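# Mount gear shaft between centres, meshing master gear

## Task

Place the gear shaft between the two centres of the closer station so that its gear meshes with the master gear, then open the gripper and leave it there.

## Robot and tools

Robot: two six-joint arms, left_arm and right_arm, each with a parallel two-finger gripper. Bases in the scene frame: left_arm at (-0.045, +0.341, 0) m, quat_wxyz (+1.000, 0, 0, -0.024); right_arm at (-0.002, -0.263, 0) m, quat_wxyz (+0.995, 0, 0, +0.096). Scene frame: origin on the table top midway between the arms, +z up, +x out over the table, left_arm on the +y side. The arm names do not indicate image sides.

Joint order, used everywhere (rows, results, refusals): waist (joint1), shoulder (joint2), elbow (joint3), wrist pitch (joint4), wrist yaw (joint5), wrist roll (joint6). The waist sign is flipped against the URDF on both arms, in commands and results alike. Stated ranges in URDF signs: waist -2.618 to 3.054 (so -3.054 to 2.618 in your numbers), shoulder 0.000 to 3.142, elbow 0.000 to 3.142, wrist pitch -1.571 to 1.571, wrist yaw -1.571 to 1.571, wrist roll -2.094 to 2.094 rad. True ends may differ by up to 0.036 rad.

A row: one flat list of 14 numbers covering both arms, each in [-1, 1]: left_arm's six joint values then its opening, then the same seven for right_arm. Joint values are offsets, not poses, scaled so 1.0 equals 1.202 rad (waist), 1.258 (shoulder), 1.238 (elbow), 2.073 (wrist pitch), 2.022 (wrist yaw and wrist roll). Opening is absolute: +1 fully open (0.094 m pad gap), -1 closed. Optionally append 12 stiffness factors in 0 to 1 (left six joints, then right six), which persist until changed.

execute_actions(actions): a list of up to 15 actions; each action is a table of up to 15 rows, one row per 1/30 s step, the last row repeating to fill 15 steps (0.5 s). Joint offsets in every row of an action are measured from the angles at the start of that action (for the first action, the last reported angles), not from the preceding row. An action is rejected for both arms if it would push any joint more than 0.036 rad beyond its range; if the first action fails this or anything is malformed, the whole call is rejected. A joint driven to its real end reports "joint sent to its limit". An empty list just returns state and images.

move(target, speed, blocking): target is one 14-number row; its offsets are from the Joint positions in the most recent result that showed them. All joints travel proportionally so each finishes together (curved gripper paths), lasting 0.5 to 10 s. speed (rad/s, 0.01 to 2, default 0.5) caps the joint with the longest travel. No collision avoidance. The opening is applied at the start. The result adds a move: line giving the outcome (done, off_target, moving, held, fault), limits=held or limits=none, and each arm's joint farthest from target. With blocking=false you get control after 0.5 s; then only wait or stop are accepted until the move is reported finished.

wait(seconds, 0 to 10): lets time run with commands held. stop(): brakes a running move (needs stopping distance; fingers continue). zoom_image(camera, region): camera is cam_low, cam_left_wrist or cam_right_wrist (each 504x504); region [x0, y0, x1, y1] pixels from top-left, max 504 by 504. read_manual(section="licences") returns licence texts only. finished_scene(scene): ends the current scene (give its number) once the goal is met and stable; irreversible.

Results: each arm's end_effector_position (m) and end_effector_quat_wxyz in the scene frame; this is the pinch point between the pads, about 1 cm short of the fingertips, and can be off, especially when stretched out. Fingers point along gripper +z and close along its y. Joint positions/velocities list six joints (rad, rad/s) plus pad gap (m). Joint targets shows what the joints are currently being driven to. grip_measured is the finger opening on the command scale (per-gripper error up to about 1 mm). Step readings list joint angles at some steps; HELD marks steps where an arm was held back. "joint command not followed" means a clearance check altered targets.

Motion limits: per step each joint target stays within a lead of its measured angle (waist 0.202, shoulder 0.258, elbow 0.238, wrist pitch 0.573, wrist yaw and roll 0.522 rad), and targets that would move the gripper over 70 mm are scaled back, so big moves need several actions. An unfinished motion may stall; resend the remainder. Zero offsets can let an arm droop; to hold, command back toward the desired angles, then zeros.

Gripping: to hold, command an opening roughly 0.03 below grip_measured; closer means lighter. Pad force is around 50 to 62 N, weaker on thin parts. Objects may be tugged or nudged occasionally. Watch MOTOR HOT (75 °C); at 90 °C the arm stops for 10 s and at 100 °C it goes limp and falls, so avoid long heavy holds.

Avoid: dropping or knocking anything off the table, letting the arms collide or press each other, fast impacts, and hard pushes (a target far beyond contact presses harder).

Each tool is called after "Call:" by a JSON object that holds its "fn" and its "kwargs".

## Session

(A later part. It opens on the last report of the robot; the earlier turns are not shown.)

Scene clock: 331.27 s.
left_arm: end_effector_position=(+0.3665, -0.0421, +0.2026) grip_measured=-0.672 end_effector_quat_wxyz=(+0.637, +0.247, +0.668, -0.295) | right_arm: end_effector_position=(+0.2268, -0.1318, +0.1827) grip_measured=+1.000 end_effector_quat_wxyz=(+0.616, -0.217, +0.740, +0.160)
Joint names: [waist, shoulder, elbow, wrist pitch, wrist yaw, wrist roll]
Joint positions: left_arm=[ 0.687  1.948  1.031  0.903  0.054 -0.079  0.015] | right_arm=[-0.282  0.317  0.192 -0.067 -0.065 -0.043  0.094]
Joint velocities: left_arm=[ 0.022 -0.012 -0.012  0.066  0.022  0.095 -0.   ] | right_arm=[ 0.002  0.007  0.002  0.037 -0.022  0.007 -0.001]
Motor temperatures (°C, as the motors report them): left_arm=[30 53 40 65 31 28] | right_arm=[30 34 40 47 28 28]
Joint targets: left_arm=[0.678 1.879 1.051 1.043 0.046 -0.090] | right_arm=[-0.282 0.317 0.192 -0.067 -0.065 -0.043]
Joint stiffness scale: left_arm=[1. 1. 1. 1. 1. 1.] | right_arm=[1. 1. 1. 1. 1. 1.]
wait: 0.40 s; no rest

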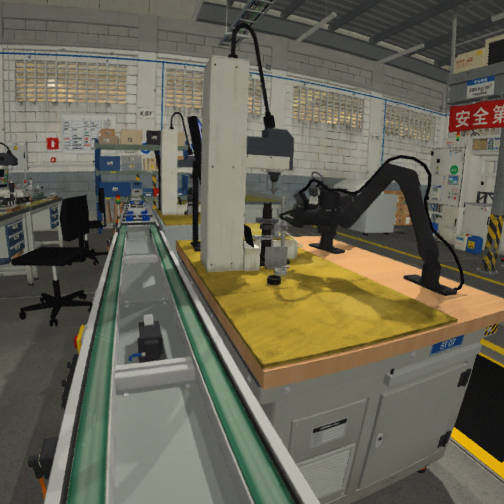

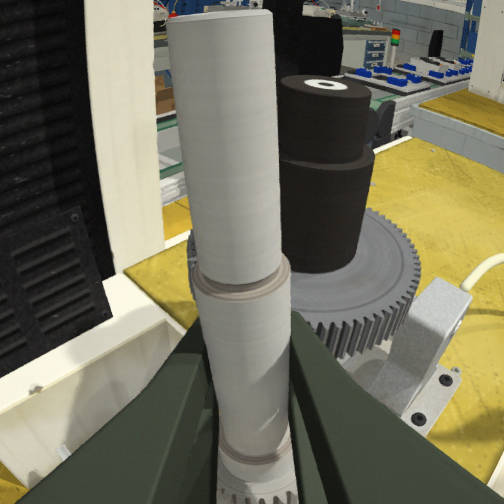

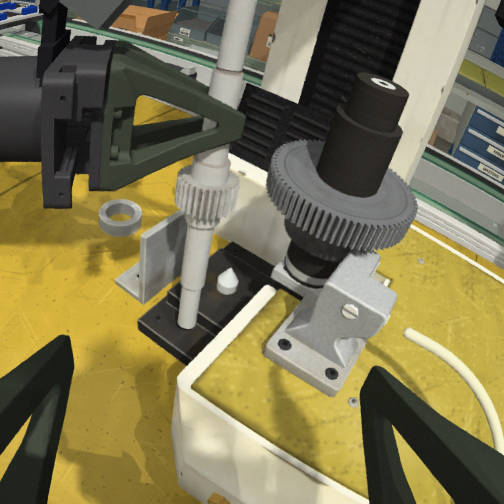

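Call:
{"fn": "execute_actions", "kwargs": {"actions": [[[-0.008,-0.027,0.02,0.072,-0.006,0.005,-0.72,0,0,0,0,0,0,1],[-0.01,-0.027,0.02,0.078,-0.01,0.01,-0.72,0,0,0,0,0,0,1],[-0.012,-0.027,0.02,0.084,-0.013,0.016,-0.72,0,0,0,0,0,0,1],[-0.014,-0.027,0.02,0.09,-0.016,0.022,-0.72,0,0,0,0,0,0,1],[-0.016,-0.027,0.02,0.096,-0.019,0.028,-0.72,0,0,0,0,0,0,1],[-0.018,-0.027,0.02,0.102,-0.022,0.034,-0.72,0,0,0,0,0,0,1],[-0.02,-0.027,0.02,0.108,-0.025,0.04,-0.72,0,0,0,0,0,0,1],[-0.02,-0.027,0.02,0.114,-0.025,0.047,-0.72,0,0,0,0,0,0,1],[-0.02,-0.027,0.02,0.12,-0.025,0.047,-0.72,0,0,0,0,0,0,1],[-0.02,-0.027,0.02,0.125,-0.025,0.047,-0.72,0,0,0,0,0,0,1],[-0.02,-0.027,0.02,0.129,-0.025,0.047,-0.72,0,0,0,0,0,0,1]]]}}

Call:
{"fn": "wait", "kwargs": {"seconds": 0.6}}

Scene clock: 335.57 s.
left_arm: end_effector_position=(+0.3772, -0.0288, +0.2304) grip_measured=-0.672 end_effector_quat_wxyz=(+0.692, +0.240, +0.627, -0.264) | right_arm: end_effector_position=(+0.2268, -0.1318, +0.1827) grip_measured=+1.000 end_effector_quat_wxyz=(+0.616, -0.217, +0.740, +0.160)
Joint names: [waist, shoulder, elbow, wrist pitch, wrist yaw, wrist roll]
Joint positions: left_arm=[0.67  1.948 1.031 1.015 0.012 0.    0.015] | right_arm=[-0.282  0.317  0.192 -0.067 -0.065 -0.043  0.094]
Joint velocities: left_arm=[ 0.017 -0.002  0.012  0.168  0.022  0.11   0.   ] | right_arm=[-0.002 -0.002  0.002  0.007  0.051 -0.051 -0.001]
Motor temperatures (°C, as the motors report them): left_arm=[30 54 40 67 30 28] | right_arm=[30 34 40 47 28 28]
Joint targets: left_arm=[0.663 1.914 1.056 1.171 0.003 0.016] | right_arm=[-0.282 0.317 0.192 -0.067 -0.065 -0.043]
Joint stiffness scale: left_arm=[1. 1. 1. 1. 1. 1.] | right_arm=[1. 1. 1. 1. 1. 1.]
Step readings (joint positions):
0: left_arm=[0.687 1.948 1.031 0.904 0.053 -0.079] | right_arm=[-0.282 0.317 0.192 -0.067 -0.065 -0.043]
1: left_arm=[0.687 1.948 1.031 0.905 0.053 -0.079] | right_arm=[-0.282 0.317 0.192 -0.067 -0.065 -0.043]
2: left_arm=[0.687 1.948 1.031 0.906 0.052 -0.077] | right_arm=[-0.282 0.317 0.192 -0.067 -0.065 -0.043]
4: left_arm=[0.687 1.948 1.031 0.914 0.047 -0.067] | right_arm=[-0.282 0.317 0.192 -0.067 -0.065 -0.043]
8: left_arm=[0.680 1.948 1.031 0.950 0.031 -0.034] | right_arm=[-0.282 0.317 0.192 -0.067 -0.065 -0.043]
15: Joint positions above

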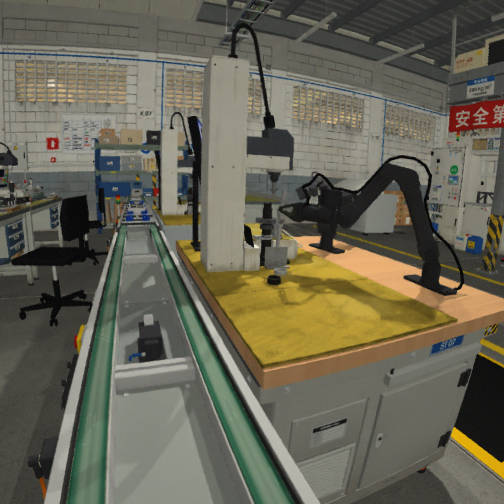

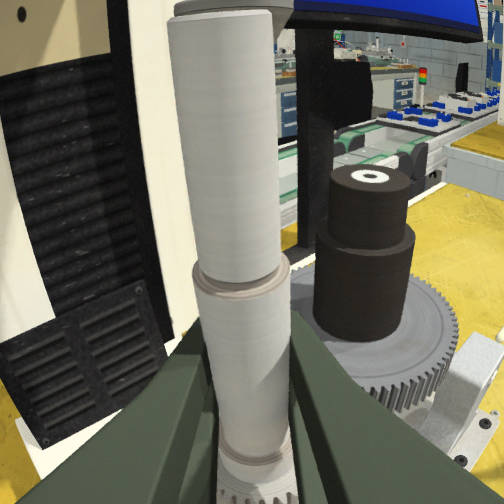

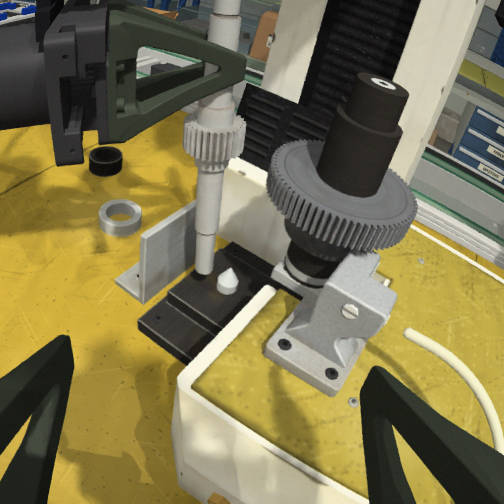

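Scene clock: 336.17 s.
left_arm: end_effector_position=(+0.3770, -0.0285, +0.2334) grip_measured=-0.672 end_effector_quat_wxyz=(+0.697, +0.241, +0.622, -0.262) | right_arm: end_effector_position=(+0.2268, -0.1318, +0.1827) grip_measured=+1.000 end_effector_quat_wxyz=(+0.616, -0.217, +0.740, +0.160)
Joint names: [waist, shoulder, elbow, wrist pitch, wrist yaw, wrist roll]
Joint positions: left_arm=[0.67  1.948 1.031 1.027 0.011 0.008 0.015] | right_arm=[-0.282  0.317  0.192 -0.067 -0.065 -0.043  0.094]
Joint velocities: left_arm=[-0.012  0.007 -0.002  0.022  0.037  0.022 -0.   ] | right_arm=[-0.002 -0.017 -0.007 -0.066 -0.007 -0.051 -0.001]
Motor temperatures (°C, as the motors report them): left_arm=[30 54 40 67 30 28] | right_arm=[30 34 40 47 28 28]
Joint targets: left_arm=[0.663 1.914 1.056 1.171 0.003 0.016] | right_arm=[-0.282 0.317 0.192 -0.067 -0.065 -0.043]
Joint stiffness scale: left_arm=[1. 1. 1. 1. 1. 1.] | right_arm=[1. 1. 1. 1. 1. 1.]
wait: 0.60 s; at rest by 0.37 s

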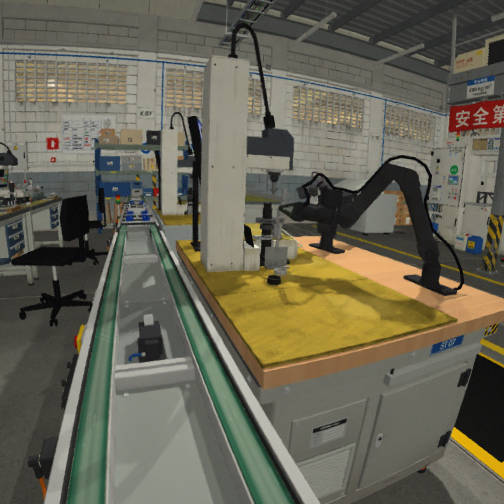

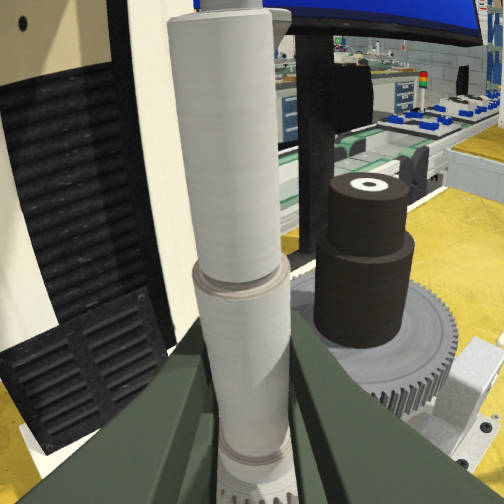

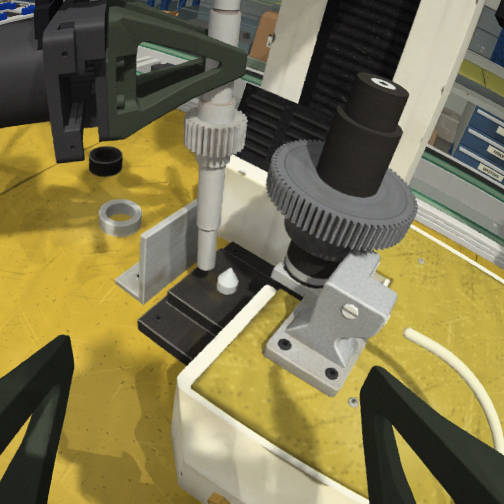

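Call:
{"fn": "execute_actions", "kwargs": {"actions": [[[0,-0.022,0.04,0.055,0,0,-0.72,0,0,0,0,0,0,1],[0,-0.016,0.05,0.053,0,0,-0.72,0,0,0,0,0,0,1],[0,-0.01,0.058,0.051,0,0,-0.72,0,0,0,0,0,0,1],[0,-0.004,0.066,0.049,0,0,-0.72,0,0,0,0,0,0,1],[0,0.002,0.074,0.048,0,0,-0.72,0,0,0,0,0,0,1],[0,0.008,0.082,0.047,0,0,-0.72,0,0,0,0,0,0,1],[0,0.014,0.09,0.046,0,0,-0.72,0,0,0,0,0,0,1],[0,0.02,0.098,0.045,0,0,-0.72,0,0,0,0,0,0,1],[0,0.026,0.106,0.043,0,0,-0.72,0,0,0,0,0,0,1],[0,0.033,0.115,0.042,0,0,-0.72,0,0,0,0,0,0,1]]]}}

Call:
{"fn": "wait", "kwargs": {"seconds": 0.4}}

Call:
{"fn": "zoom_image", "kwargs": {"camera": "cam_right_wrist", "region": [185, 230, 265, 310]}}

Scene clock: 342.77 s.
left_arm: end_effector_position=(+0.3919, -0.0415, +0.2326) grip_measured=-0.672 end_effector_quat_wxyz=(+0.699, +0.240, +0.620, -0.263) | right_arm: end_effector_position=(+0.2268, -0.1318, +0.1827) grip_measured=+1.000 end_effector_quat_wxyz=(+0.616, -0.217, +0.740, +0.160)
Joint names: [waist, shoulder, elbow, wrist pitch, wrist yaw, wrist roll]
Joint positions: left_arm=[0.67  2.015 1.122 1.009 0.011 0.008 0.015] | right_arm=[-0.282  0.317  0.192 -0.067 -0.065 -0.043  0.094]
Joint velocities: left_arm=[ 0.002  0.027 -0.002 -0.154 -0.007  0.007  0.001] | right_arm=[-0.012 -0.037 -0.012 -0.066 -0.037 -0.007 -0.   ]
Motor temperatures (°C, as the motors report them): left_arm=[30 54 41 68 30 28] | right_arm=[30 34 40 47 28 28]
Joint targets: left_arm=[0.670 1.990 1.174 1.114 0.011 0.008] | right_arm=[-0.282 0.317 0.192 -0.067 -0.065 -0.043]
Joint stiffness scale: left_arm=[1. 1. 1. 1. 1. 1.] | right_arm=[1. 1. 1. 1. 1. 1.]
Step readings (joint positions):
0: left_arm=[0.670 1.948 1.031 1.027 0.011 0.008] | right_arm=[-0.282 0.317 0.192 -0.067 -0.065 -0.043]
1: left_arm=[0.670 1.948 1.031 1.027 0.011 0.008] | right_arm=[-0.282 0.317 0.192 -0.067 -0.065 -0.043]
2: left_arm=[0.670 1.948 1.033 1.027 0.011 0.008] | right_arm=[-0.282 0.317 0.192 -0.067 -0.065 -0.043]
4: left_arm=[0.670 1.954 1.043 1.023 0.011 0.008] | right_arm=[-0.282 0.317 0.192 -0.067 -0.065 -0.043]
8: left_arm=[0.670 1.981 1.085 1.020 0.011 0.008] | right_arm=[-0.282 0.317 0.192 -0.067 -0.065 -0.043]
15: Joint positions above

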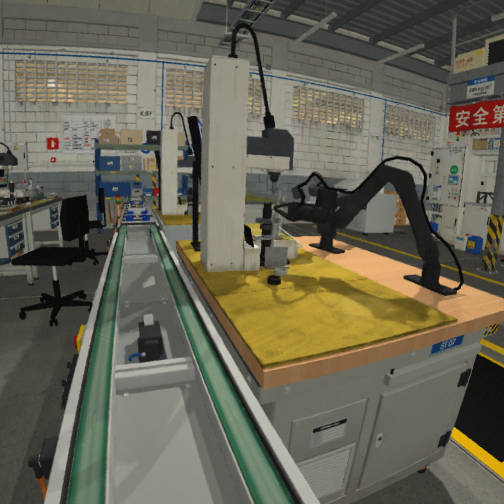

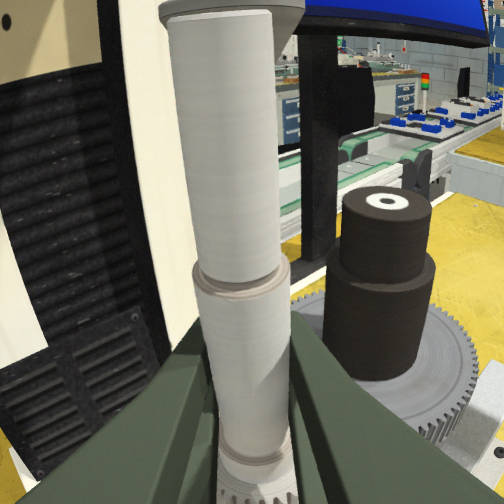

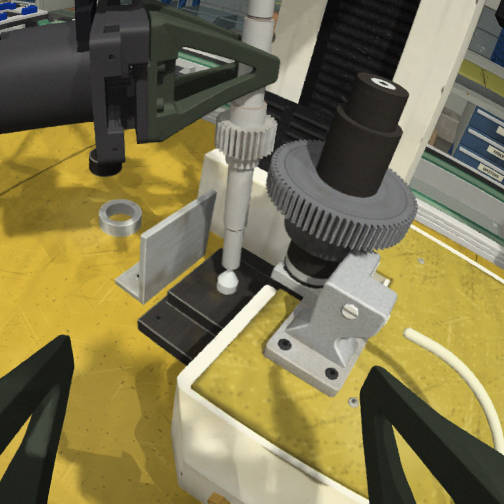

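Scene clock: 343.17 s.
left_arm: end_effector_position=(+0.3922, -0.0417, +0.2299) grip_measured=-0.672 end_effector_quat_wxyz=(+0.696, +0.241, +0.623, -0.262) | right_arm: end_effector_position=(+0.2268, -0.1318, +0.1827) grip_measured=+1.000 end_effector_quat_wxyz=(+0.616, -0.217, +0.740, +0.160)
Joint names: [waist, shoulder, elbow, wrist pitch, wrist yaw, wrist roll]
Joint positions: left_arm=[0.67  2.017 1.122 1.002 0.011 0.008 0.015] | right_arm=[-0.282  0.317  0.192 -0.067 -0.065 -0.043  0.094]
Joint velocities: left_arm=[ 0.007  0.017 -0.002 -0.081 -0.022  0.037  0.   ] | right_arm=[ 0.012  0.007 -0.022  0.007 -0.037 -0.037 -0.001]
Motor temperatures (°C, as the motors report them): left_arm=[30 54 41 68 30 28] | right_arm=[30 34 40 47 28 28]
Joint targets: left_arm=[0.670 1.990 1.174 1.114 0.011 0.008] | right_arm=[-0.282 0.317 0.192 -0.067 -0.065 -0.043]
Joint stiffness scale: left_arm=[1. 1. 1. 1. 1. 1.] | right_arm=[1. 1. 1. 1. 1. 1.]
wait: 0.40 s; at rest by 0.27 s

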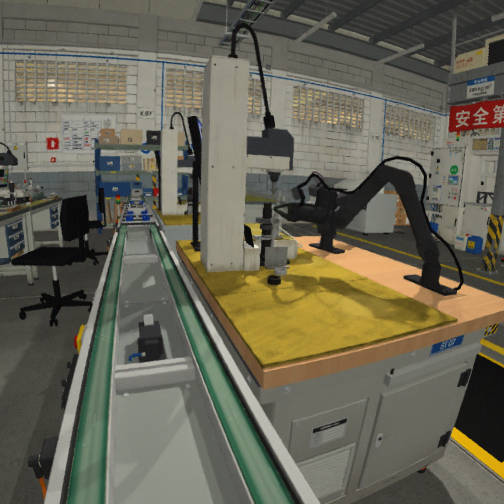

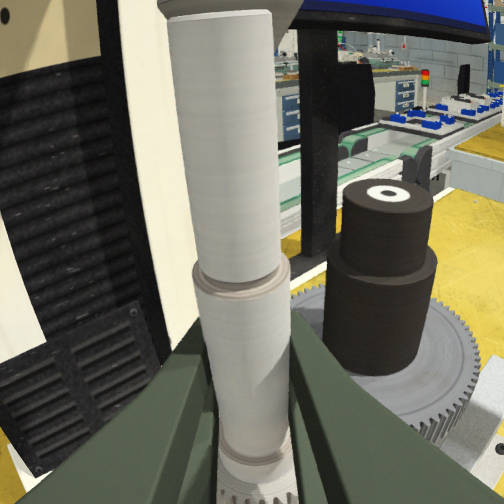

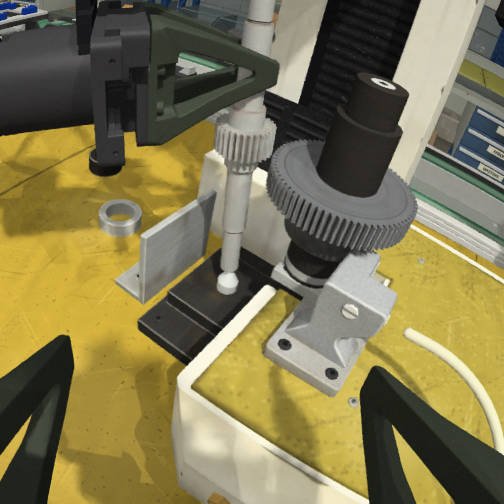

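Region (185, 230, 265, 310) of cam_right_wrist's 504x504 image, scaled by 6.300, with more detail than that image has.

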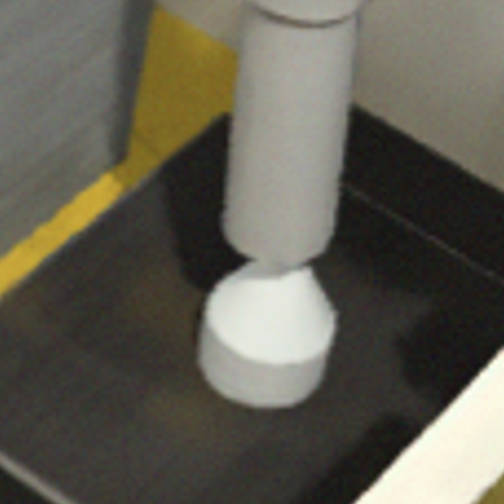

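Call:
{"fn": "execute_actions", "kwargs": {"actions": [[[0,-0.02,0.03,0.065,0,0.01,-0.72,0,0,0,0,0,0,1],[0,-0.02,0.03,0.072,0,0.01,-0.72,0,0,0,0,0,0,1],[0,-0.02,0.03,0.076,0,0.01,-0.72,0,0,0,0,0,0,1],[0,-0.018,0.03,0.076,0,0.01,-0.72,0,0,0,0,0,0,1],[0,-0.016,0.03,0.076,0,0.01,-0.72,0,0,0,0,0,0,1],[0,-0.014,0.03,0.076,0,0.01,-0.72,0,0,0,0,0,0,1],[0,-0.012,0.03,0.076,0,0.01,-0.72,0,0,0,0,0,0,1],[0,-0.01,0.03,0.076,0,0.01,-0.72,0,0,0,0,0,0,1]]]}}

Call:
{"fn": "wait", "kwargs": {"seconds": 0.3}}

Call:
{"fn": "zoom_image", "kwargs": {"camera": "cam_right_wrist", "region": [185, 230, 265, 310]}}

Scene clock: 348.60 s.
left_arm: end_effector_position=(+0.3919, -0.0415, +0.2334) grip_measured=-0.672 end_effector_quat_wxyz=(+0.702, +0.243, +0.617, -0.259) | right_arm: end_effector_position=(+0.2268, -0.1318, +0.1827) grip_measured=+1.000 end_effector_quat_wxyz=(+0.616, -0.217, +0.740, +0.160)
Joint names: [waist, shoulder, elbow, wrist pitch, wrist yaw, wrist roll]
Joint positions: left_arm=[0.67  2.017 1.122 1.016 0.011 0.02  0.015] | right_arm=[-0.282  0.317  0.192 -0.067 -0.065 -0.043  0.094]
Joint velocities: left_arm=[ 0.007 -0.007 -0.012  0.051  0.037 -0.022 -0.   ] | right_arm=[ 0.017  0.002 -0.007  0.007  0.037  0.007 -0.001]
Motor temperatures (°C, as the motors report them): left_arm=[30 54 42 69 30 28] | right_arm=[30 33 40 48 28 28]
Joint targets: left_arm=[0.670 2.004 1.159 1.159 0.011 0.028] | right_arm=[-0.282 0.317 0.192 -0.067 -0.065 -0.043]
Joint stiffness scale: left_arm=[1. 1. 1. 1. 1. 1.] | right_arm=[1. 1. 1. 1. 1. 1.]
Step readings (joint positions):
0: left_arm=[0.670 2.017 1.122 1.002 0.011 0.008] | right_arm=[-0.282 0.317 0.192 -0.067 -0.065 -0.043]
1: left_arm=[0.670 2.017 1.122 1.002 0.011 0.009] | right_arm=[-0.282 0.317 0.192 -0.067 -0.065 -0.043]
2: left_arm=[0.670 2.017 1.122 1.002 0.011 0.012] | right_arm=[-0.282 0.317 0.192 -0.067 -0.065 -0.043]
4: left_arm=[0.670 2.017 1.122 1.005 0.011 0.015] | right_arm=[-0.282 0.317 0.192 -0.067 -0.065 -0.043]
8: left_arm=[0.670 2.017 1.122 1.013 0.011 0.018] | right_arm=[-0.282 0.317 0.192 -0.067 -0.065 -0.043]
15: Joint positions above

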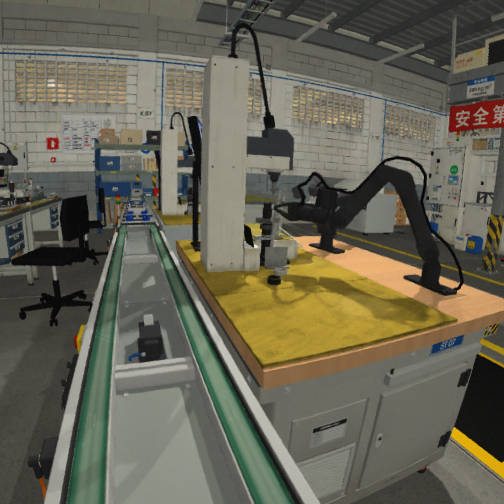

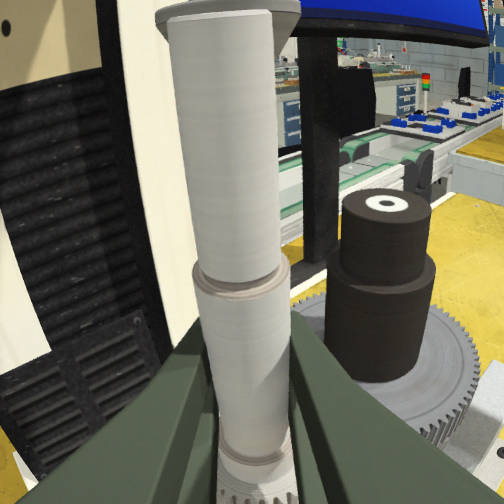

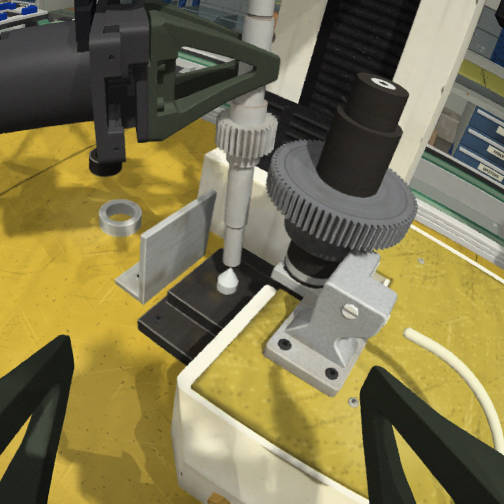

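Scene clock: 348.90 s.
left_arm: end_effector_position=(+0.3919, -0.0415, +0.2334) grip_measured=-0.672 end_effector_quat_wxyz=(+0.702, +0.243, +0.617, -0.259) | right_arm: end_effector_position=(+0.2268, -0.1318, +0.1827) grip_measured=+1.000 end_effector_quat_wxyz=(+0.616, -0.217, +0.740, +0.160)
Joint names: [waist, shoulder, elbow, wrist pitch, wrist yaw, wrist roll]
Joint positions: left_arm=[0.67  2.017 1.122 1.016 0.011 0.02  0.015] | right_arm=[-0.282  0.317  0.192 -0.067 -0.065 -0.043  0.094]
Joint velocities: left_arm=[ 0.007 -0.012  0.007  0.037 -0.037  0.022  0.   ] | right_arm=[-0.002  0.002  0.007 -0.007  0.051  0.022  0.001]
Motor temperatures (°C, as the motors report them): left_arm=[30 54 42 69 30 28] | right_arm=[30 33 40 48 28 28]
Joint targets: left_arm=[0.670 2.004 1.159 1.159 0.011 0.028] | right_arm=[-0.282 0.317 0.192 -0.067 -0.065 -0.043]
Joint stiffness scale: left_arm=[1. 1. 1. 1. 1. 1.] | right_arm=[1. 1. 1. 1. 1. 1.]
wait: 0.30 s; at rest by 0.17 s

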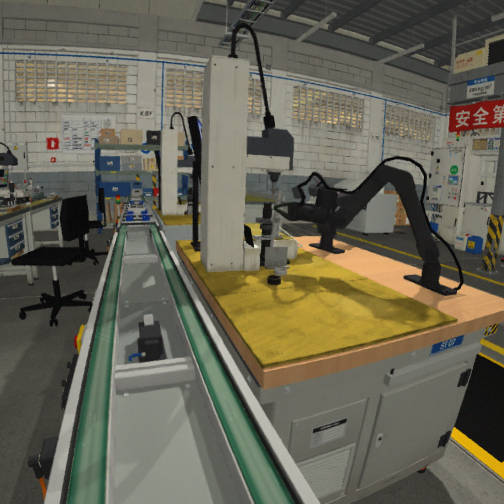

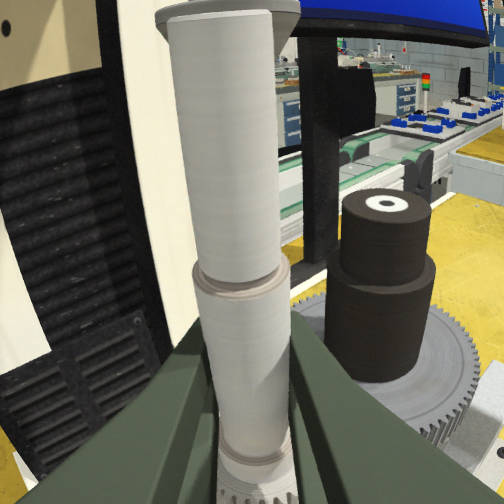

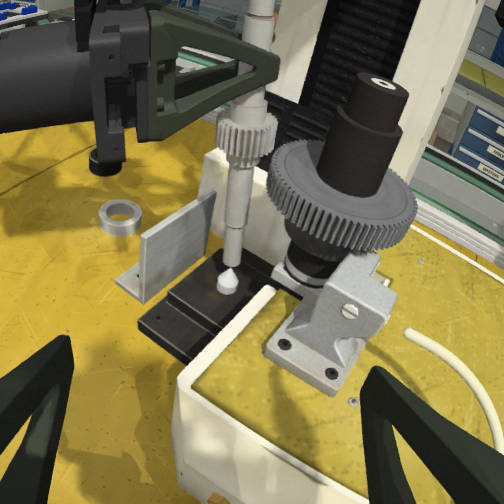

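Region (185, 230, 265, 310) of cam_right_wrist's 504x504 image, scaled by 6.300, with more detail than that image has.

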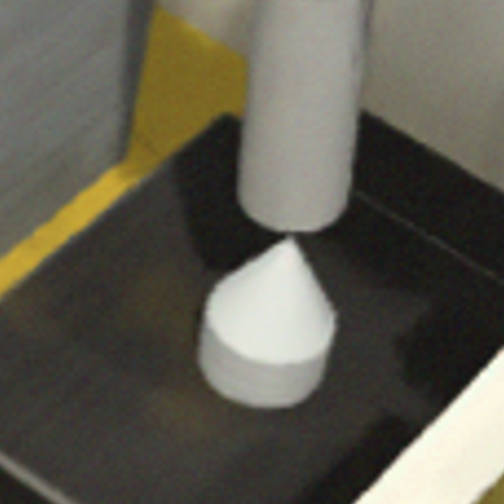

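Good. Lower.

Call:
{"fn": "execute_actions", "kwargs": {"actions": [[[0,-0.008,0.03,0.062,0,0,-0.72,0,0,0,0,0,0,1],[0,-0.006,0.03,0.062,0,0,-0.72,0,0,0,0,0,0,1],[0,-0.004,0.03,0.062,0,0,-0.72,0,0,0,0,0,0,1],[0,-0.002,0.03,0.062,0,0,-0.72,0,0,0,0,0,0,1]]]}}

Call:
{"fn": "zoom_image", "kwargs": {"camera": "cam_right_wrist", "region": [185, 230, 265, 310]}}

Scene clock: 351.70 s.
left_arm: end_effector_position=(+0.3935, -0.0430, +0.2223) grip_measured=-0.672 end_effector_quat_wxyz=(+0.697, +0.245, +0.623, -0.258) | right_arm: end_effector_position=(+0.2268, -0.1318, +0.1827) grip_measured=+1.000 end_effector_quat_wxyz=(+0.616, -0.217, +0.740, +0.160)
Joint names: [waist, shoulder, elbow, wrist pitch, wrist yaw, wrist roll]
Joint positions: left_arm=[0.67  2.039 1.122 1.021 0.012 0.019 0.015] | right_arm=[-0.282  0.317  0.192 -0.067 -0.065 -0.043  0.094]
Joint velocities: left_arm=[-0.002 -0.002 -0.012 -0.037  0.066  0.007  0.001] | right_arm=[ 0.007  0.007 -0.002  0.037  0.007 -0.095  0.001]
Motor temperatures (°C, as the motors report them): left_arm=[30 54 42 69 30 28] | right_arm=[30 33 40 48 28 28]
Joint targets: left_arm=[0.670 2.014 1.159 1.145 0.011 0.020] | right_arm=[-0.282 0.317 0.192 -0.067 -0.065 -0.043]
Joint stiffness scale: left_arm=[1. 1. 1. 1. 1. 1.] | right_arm=[1. 1. 1. 1. 1. 1.]
Step readings (joint positions):
0: left_arm=[0.670 2.017 1.122 1.016 0.011 0.020] | right_arm=[-0.282 0.317 0.192 -0.067 -0.065 -0.043]
1: left_arm=[0.670 2.018 1.122 1.016 0.011 0.020] | right_arm=[-0.282 0.317 0.192 -0.067 -0.065 -0.043]
2: left_arm=[0.670 2.019 1.122 1.017 0.011 0.020] | right_arm=[-0.282 0.317 0.192 -0.067 -0.065 -0.043]
4: left_arm=[0.670 2.025 1.122 1.018 0.011 0.020] | right_arm=[-0.282 0.317 0.192 -0.067 -0.065 -0.043]
8: left_arm=[0.670 2.039 1.122 1.021 0.012 0.019] | right_arm=[-0.282 0.317 0.192 -0.067 -0.065 -0.043]
15: Joint positions above

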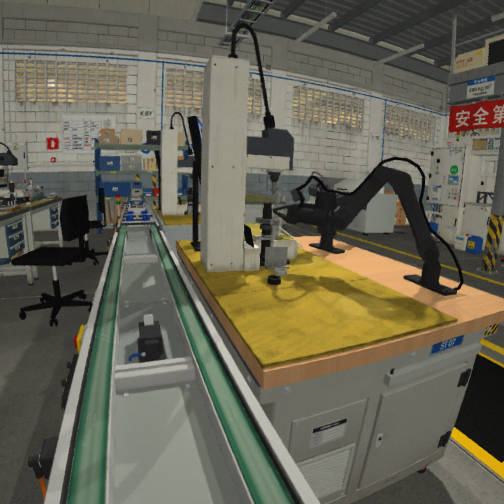

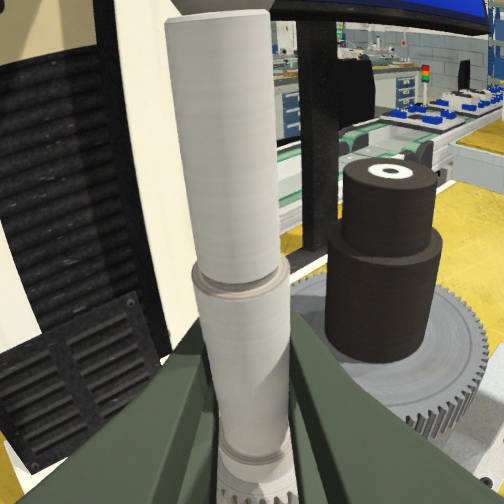

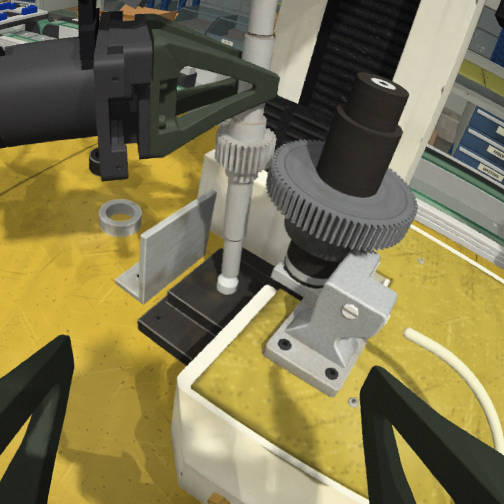

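Region (185, 230, 265, 310) of cam_right_wrist's 504x504 image, scaled by 6.300, with more detail than that image has.

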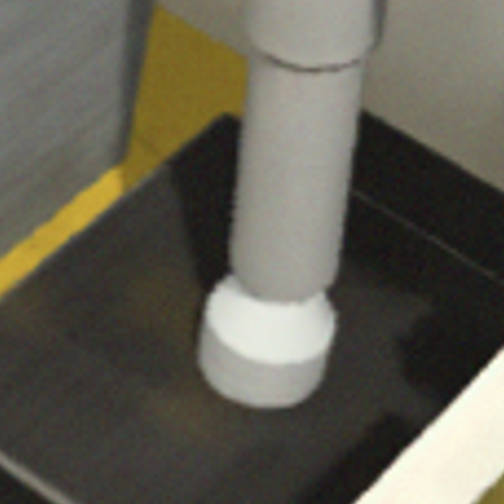

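Call:
{"fn": "execute_actions", "kwargs": {"actions": []}}

Scene clock: 366.57 s.
left_arm: end_effector_position=(+0.3935, -0.0430, +0.2223) grip_measured=-0.672 end_effector_quat_wxyz=(+0.697, +0.245, +0.623, -0.258) | right_arm: end_effector_position=(+0.2268, -0.1318, +0.1827) grip_measured=+1.000 end_effector_quat_wxyz=(+0.616, -0.217, +0.740, +0.160)
Joint names: [waist, shoulder, elbow, wrist pitch, wrist yaw, wrist roll]
Joint positions: left_arm=[0.67  2.039 1.122 1.021 0.012 0.019 0.015] | right_arm=[-0.282  0.317  0.192 -0.067 -0.065 -0.043  0.094]
Joint velocities: left_arm=[ 0.007 -0.002  0.002 -0.095 -0.037 -0.007 -0.001] | right_arm=[-0.007 -0.007  0.007 -0.066 -0.081 -0.037 -0.001]
Motor temperatures (°C, as the motors report them): left_arm=[30 54 42 70 30 27] | right_arm=[30 33 40 48 28 28]
Joint targets: left_arm=[0.670 2.014 1.159 1.145 0.011 0.020] | right_arm=[-0.282 0.317 0.192 -0.067 -0.065 -0.043]
Joint stiffness scale: left_arm=[1. 1. 1. 1. 1. 1.] | right_arm=[1. 1. 1. 1. 1. 1.]

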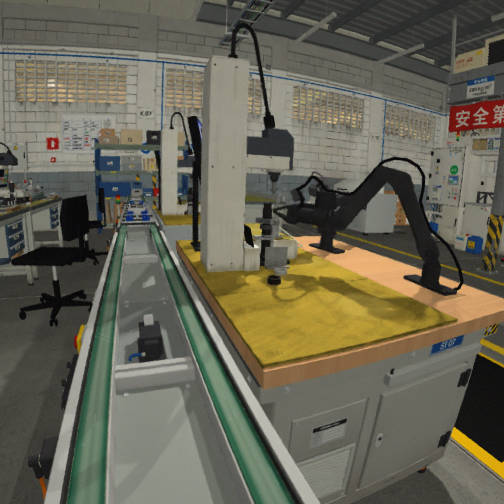

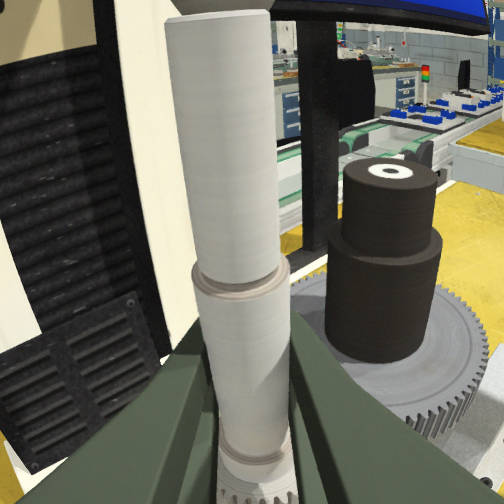

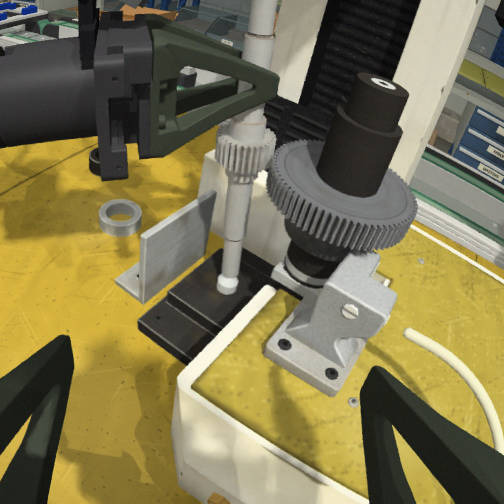

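Call:
{"fn": "move", "kwargs": {"target": [0,-0.01,0.01,0.03,0,0,-0.72, 0.6,0.4,0.3,0.15,-0.3,0.02,0], "speed": 0.9}}

Scene clock: 370.80 s.
left_arm: end_effector_position=(+0.3935, -0.0431, +0.2209) grip_measured=-0.672 end_effector_quat_wxyz=(+0.696, +0.245, +0.624, -0.258) | right_arm: end_effector_position=(+0.3163, -0.2264, +0.2963) grip_measured=+0.002 end_effector_quat_wxyz=(+0.683, -0.148, +0.699, +0.151)
Joint names: [waist, shoulder, elbow, wrist pitch, wrist yaw, wrist roll]
Joint positions: left_arm=[0.67  2.039 1.121 1.019 0.012 0.019 0.015] | right_arm=[ 0.43   0.808  0.539  0.241 -0.665 -0.008  0.047]
Joint velocities: left_arm=[ 0.007 -0.022 -0.002 -0.007  0.022  0.081 -0.001] | right_arm=[ 0.002  0.007 -0.012  0.022 -0.022 -0.007  0.001]
Motor temperatures (°C, as the motors report them): left_arm=[30 54 42 69 30 27] | right_arm=[30 33 40 48 28 28]
Joint targets: left_arm=[0.670 2.026 1.134 1.083 0.012 0.019] | right_arm=[0.439 0.820 0.564 0.244 -0.671 -0.003]
Joint stiffness scale: left_arm=[1. 1. 1. 1. 1. 1.] | right_arm=[1. 1. 1. 1. 1. 1.]
move: off_target (left_arm, right_arm); limits=none; left_arm: farthest joint: the wrist pitch, 0.065 radians from its target (0.062 radians at the start); right_arm: farthest joint: the elbow, 0.024 radians from its target (0.371 radians at the start)

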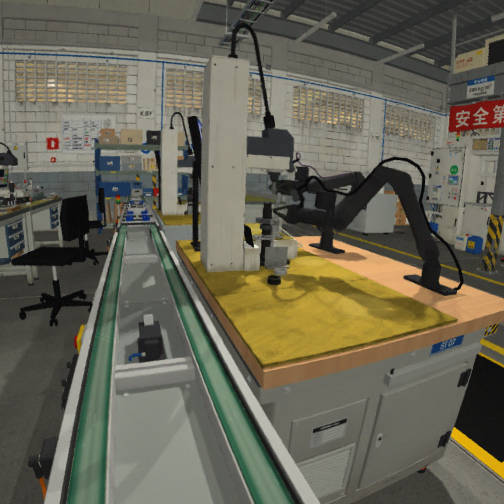

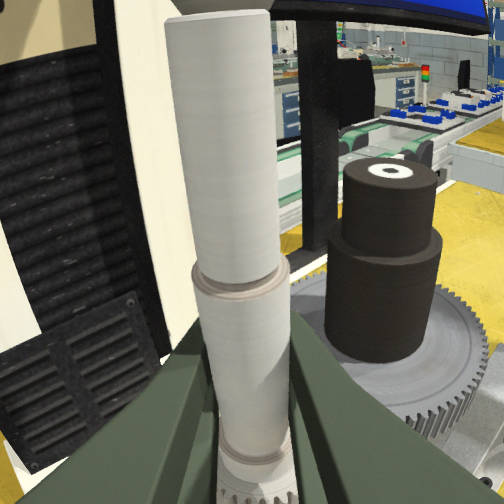

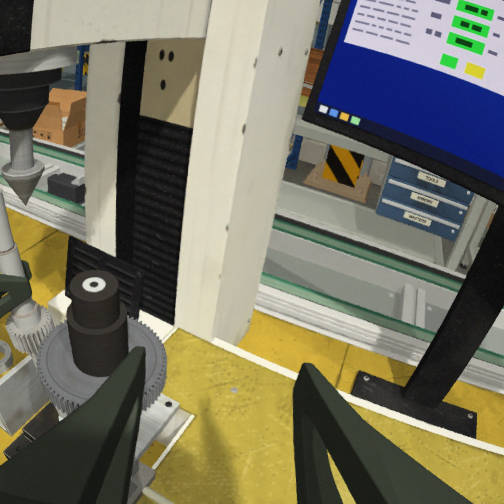

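Call:
{"fn": "move", "kwargs": {"target": [0,-0.01,0.011,0.03,0,0,-0.72, 0,0.6,0.327,0.194,-0.283,0,-0.15], "speed": 0.8}}

Call:
{"fn": "move", "kwargs": {"target": [0,-0.01,0.011,0.03,0,0,-0.72, -0.195,0,0.015,0,0,0,-0.15], "speed": 0.4}}

Scene clock: 375.77 s.
left_arm: end_effector_position=(+0.3935, -0.0431, +0.2208) grip_measured=-0.672 end_effector_quat_wxyz=(+0.695, +0.246, +0.624, -0.258) | right_arm: end_effector_position=(+0.4060, -0.1885, +0.2832) grip_measured=-0.148 end_effector_quat_wxyz=(+0.623, -0.338, +0.621, +0.334)
Joint names: [waist, shoulder, elbow, wrist pitch, wrist yaw, wrist roll]
Joint positions: left_arm=[0.67  2.039 1.121 1.018 0.012 0.019 0.015] | right_arm=[ 0.43   1.558  0.914  0.641 -1.23  -0.008  0.04 ]
Joint velocities: left_arm=[ 0.012  0.007  0.002  0.007 -0.051 -0.007 -0.001] | right_arm=[ 0.002  0.022  0.007  0.051 -0.037  0.037  0.001]
Motor temperatures (°C, as the motors report them): left_arm=[30 54 41 68 30 27] | right_arm=[30 33 41 48 28 28]
Joint targets: left_arm=[0.670 2.027 1.135 1.081 0.012 0.019] | right_arm=[0.430 1.563 0.944 0.643 -1.237 -0.009]
Joint stiffness scale: left_arm=[1. 1. 1. 1. 1. 1.] | right_arm=[1. 1. 1. 1. 1. 1.]
move: off_target (left_arm, right_arm); limits=none; left_arm: farthest joint: the wrist pitch, 0.063 radians from its target (0.063 radians at the start); right_arm: farthest joint: the elbow, 0.029 radians from its target (0.405 radians at the start)

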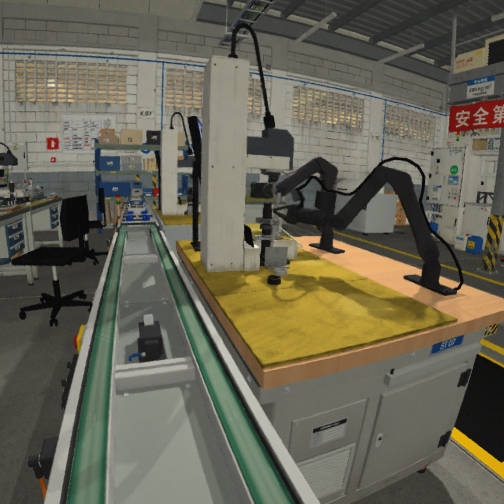

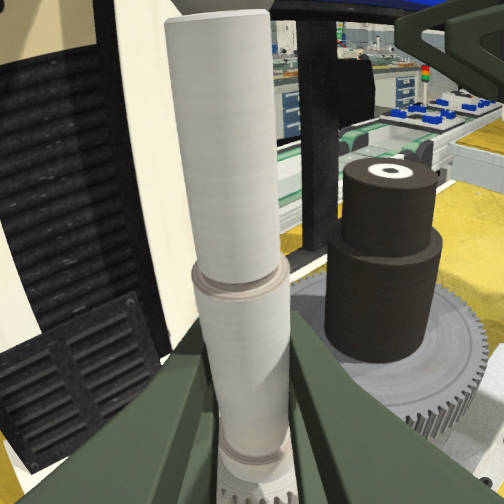

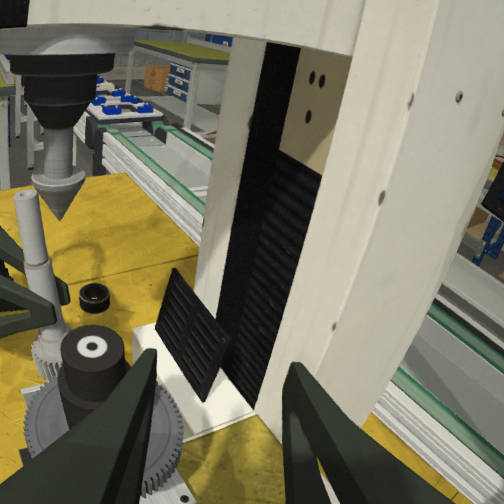

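Scene clock: 376.73 s.
left_arm: end_effector_position=(+0.3935, -0.0431, +0.2208) grip_measured=-0.672 end_effector_quat_wxyz=(+0.695, +0.246, +0.624, -0.258) | right_arm: end_effector_position=(+0.3780, -0.0971, +0.2832) grip_measured=-0.148 end_effector_quat_wxyz=(+0.580, -0.408, +0.578, +0.404)
Joint names: [waist, shoulder, elbow, wrist pitch, wrist yaw, wrist roll]
Joint positions: left_arm=[0.67  2.039 1.121 1.018 0.012 0.019 0.015] | right_arm=[ 0.199  1.558  0.914  0.641 -1.23  -0.008  0.04 ]
Joint velocities: left_arm=[-0.002 -0.007 -0.002 -0.037  0.022  0.007  0.   ] | right_arm=[ 0.017 -0.002 -0.002 -0.051 -0.051  0.007 -0.   ]
Motor temperatures (°C, as the motors report them): left_arm=[30 54 41 68 30 27] | right_arm=[30 33 41 47 28 28]
Joint targets: left_arm=[0.670 2.027 1.135 1.080 0.012 0.019] | right_arm=[0.196 1.558 0.933 0.641 -1.230 -0.008]
Joint stiffness scale: left_arm=[1. 1. 1. 1. 1. 1.] | right_arm=[1. 1. 1. 1. 1. 1.]
move: off_target (left_arm); limits=none; left_arm: farthest joint: the wrist pitch, 0.062 radians from its target (0.062 radians at the start); right_arm: farthest joint: the elbow, 0.018 radians from its target (0.018 radians at the start)

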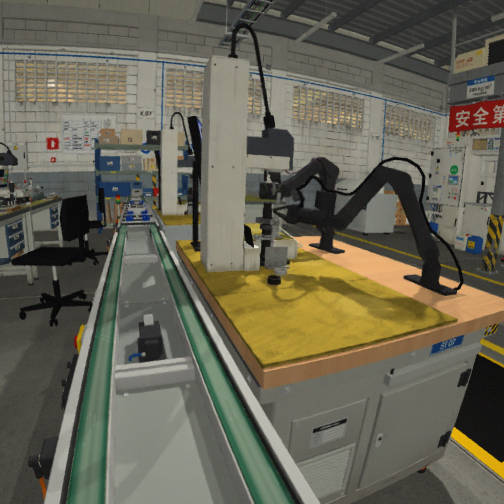

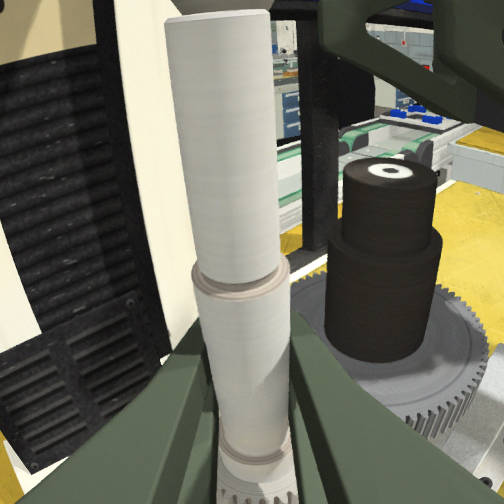

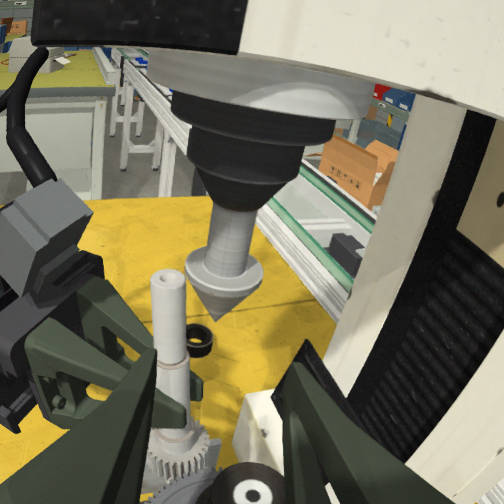

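Call:
{"fn": "move", "kwargs": {"target": [0,-0.01,0.011,0.03,0,0,-0.72, -0.056,0.053,0.111,-0.016,0,0,-0.15], "speed": 0.2}}

Scene clock: 381.07 s.
left_arm: end_effector_position=(+0.3935, -0.0431, +0.2208) grip_measured=-0.672 end_effector_quat_wxyz=(+0.695, +0.246, +0.624, -0.258) | right_arm: end_effector_position=(+0.3866, -0.0741, +0.3042) grip_measured=-0.148 end_effector_quat_wxyz=(+0.583, -0.435, +0.550, +0.410)
Joint names: [waist, shoulder, elbow, wrist pitch, wrist yaw, wrist roll]
Joint positions: left_arm=[0.67  2.039 1.121 1.018 0.012 0.019 0.015] | right_arm=[ 0.14   1.609  1.026  0.634 -1.23  -0.008  0.04 ]
Joint velocities: left_arm=[ 0.007  0.002 -0.012 -0.022 -0.022  0.051 -0.001] | right_arm=[ 0.002 -0.012  0.002 -0.051 -0.022 -0.007 -0.   ]
Motor temperatures (°C, as the motors report them): left_arm=[30 54 41 67 30 27] | right_arm=[30 34 41 47 28 28]
Joint targets: left_arm=[0.670 2.027 1.135 1.080 0.012 0.019] | right_arm=[0.132 1.625 1.051 0.608 -1.230 -0.008]
Joint stiffness scale: left_arm=[1. 1. 1. 1. 1. 1.] | right_arm=[1. 1. 1. 1. 1. 1.]
move: off_target (left_arm, right_arm); limits=none; left_arm: farthest joint: the wrist pitch, 0.062 radians from its target (0.062 radians at the start); right_arm: farthest joint: the wrist pitch, 0.026 radians from its target (0.033 radians at the start)

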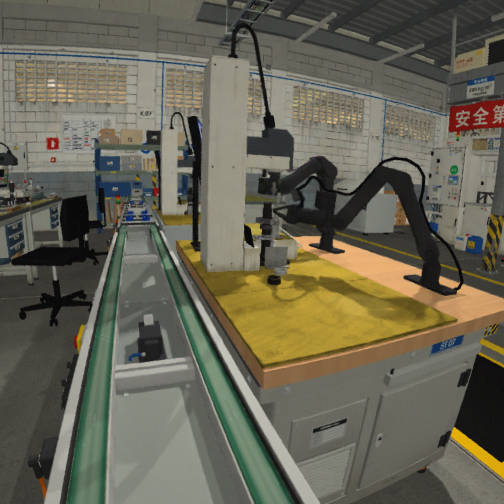

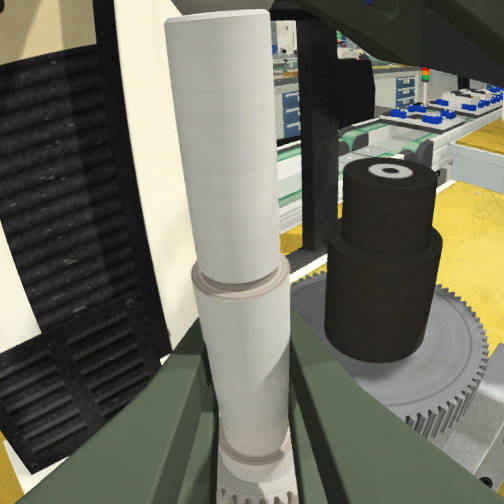

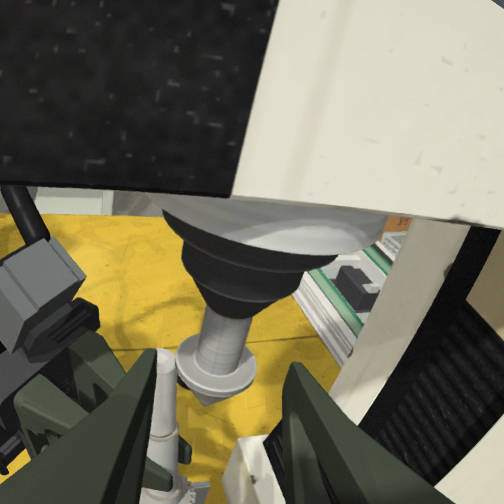

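Call:
{"fn": "move", "kwargs": {"target": [0,-0.01,0.011,0.03,0,0,-0.72, -0.047,0.064,0.06,-0.023,0,0,-0.15], "speed": 0.12}}

Call:
{"fn": "zoom_image", "kwargs": {"camera": "cam_low", "region": [235,150,325,240]}}

Scene clock: 384.50 s.
left_arm: end_effector_position=(+0.3935, -0.0431, +0.2208) grip_measured=-0.672 end_effector_quat_wxyz=(+0.695, +0.245, +0.624, -0.258) | right_arm: end_effector_position=(+0.3931, -0.0541, +0.2944) grip_measured=-0.148 end_effector_quat_wxyz=(+0.563, -0.441, +0.550, +0.431)
Joint names: [waist, shoulder, elbow, wrist pitch, wrist yaw, wrist roll]
Joint positions: left_arm=[0.67  2.039 1.121 1.018 0.012 0.018 0.015] | right_arm=[ 0.092  1.675  1.076  0.614 -1.23  -0.008  0.04 ]
Joint velocities: left_arm=[ 0.007  0.017 -0.042 -0.022  0.095  0.066 -0.   ] | right_arm=[-0.012 -0.022 -0.007  0.037  0.007  0.051  0.001]
Motor temperatures (°C, as the motors report them): left_arm=[30 54 41 66 30 27] | right_arm=[30 34 41 46 28 28]
Joint targets: left_arm=[0.670 2.027 1.135 1.080 0.012 0.019] | right_arm=[0.084 1.690 1.101 0.586 -1.230 -0.008]
Joint stiffness scale: left_arm=[1. 1. 1. 1. 1. 1.] | right_arm=[1. 1. 1. 1. 1. 1.]
move: off_target (left_arm, right_arm); limits=none; left_arm: farthest joint: the wrist pitch, 0.062 radians from its target (0.062 radians at the start); right_arm: farthest joint: the wrist pitch, 0.027 radians from its target (0.047 radians at the start)

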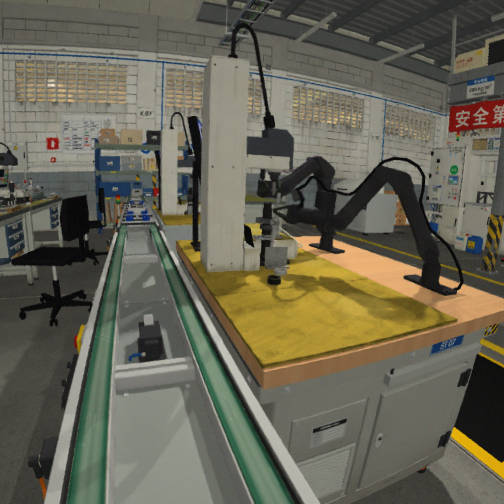

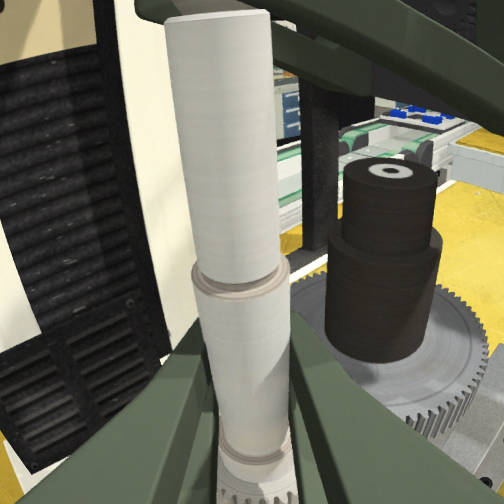

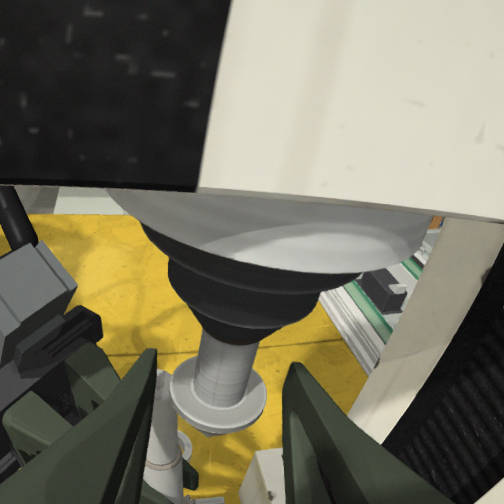

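Region (235, 150, 325, 240) of cam_low's 504x504 image, scaled by 5.600, with more detail than that image has.

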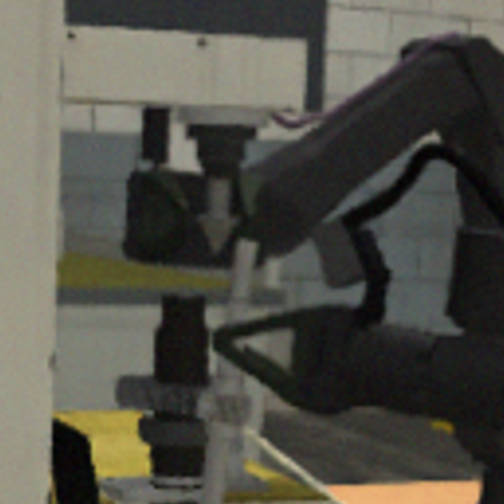

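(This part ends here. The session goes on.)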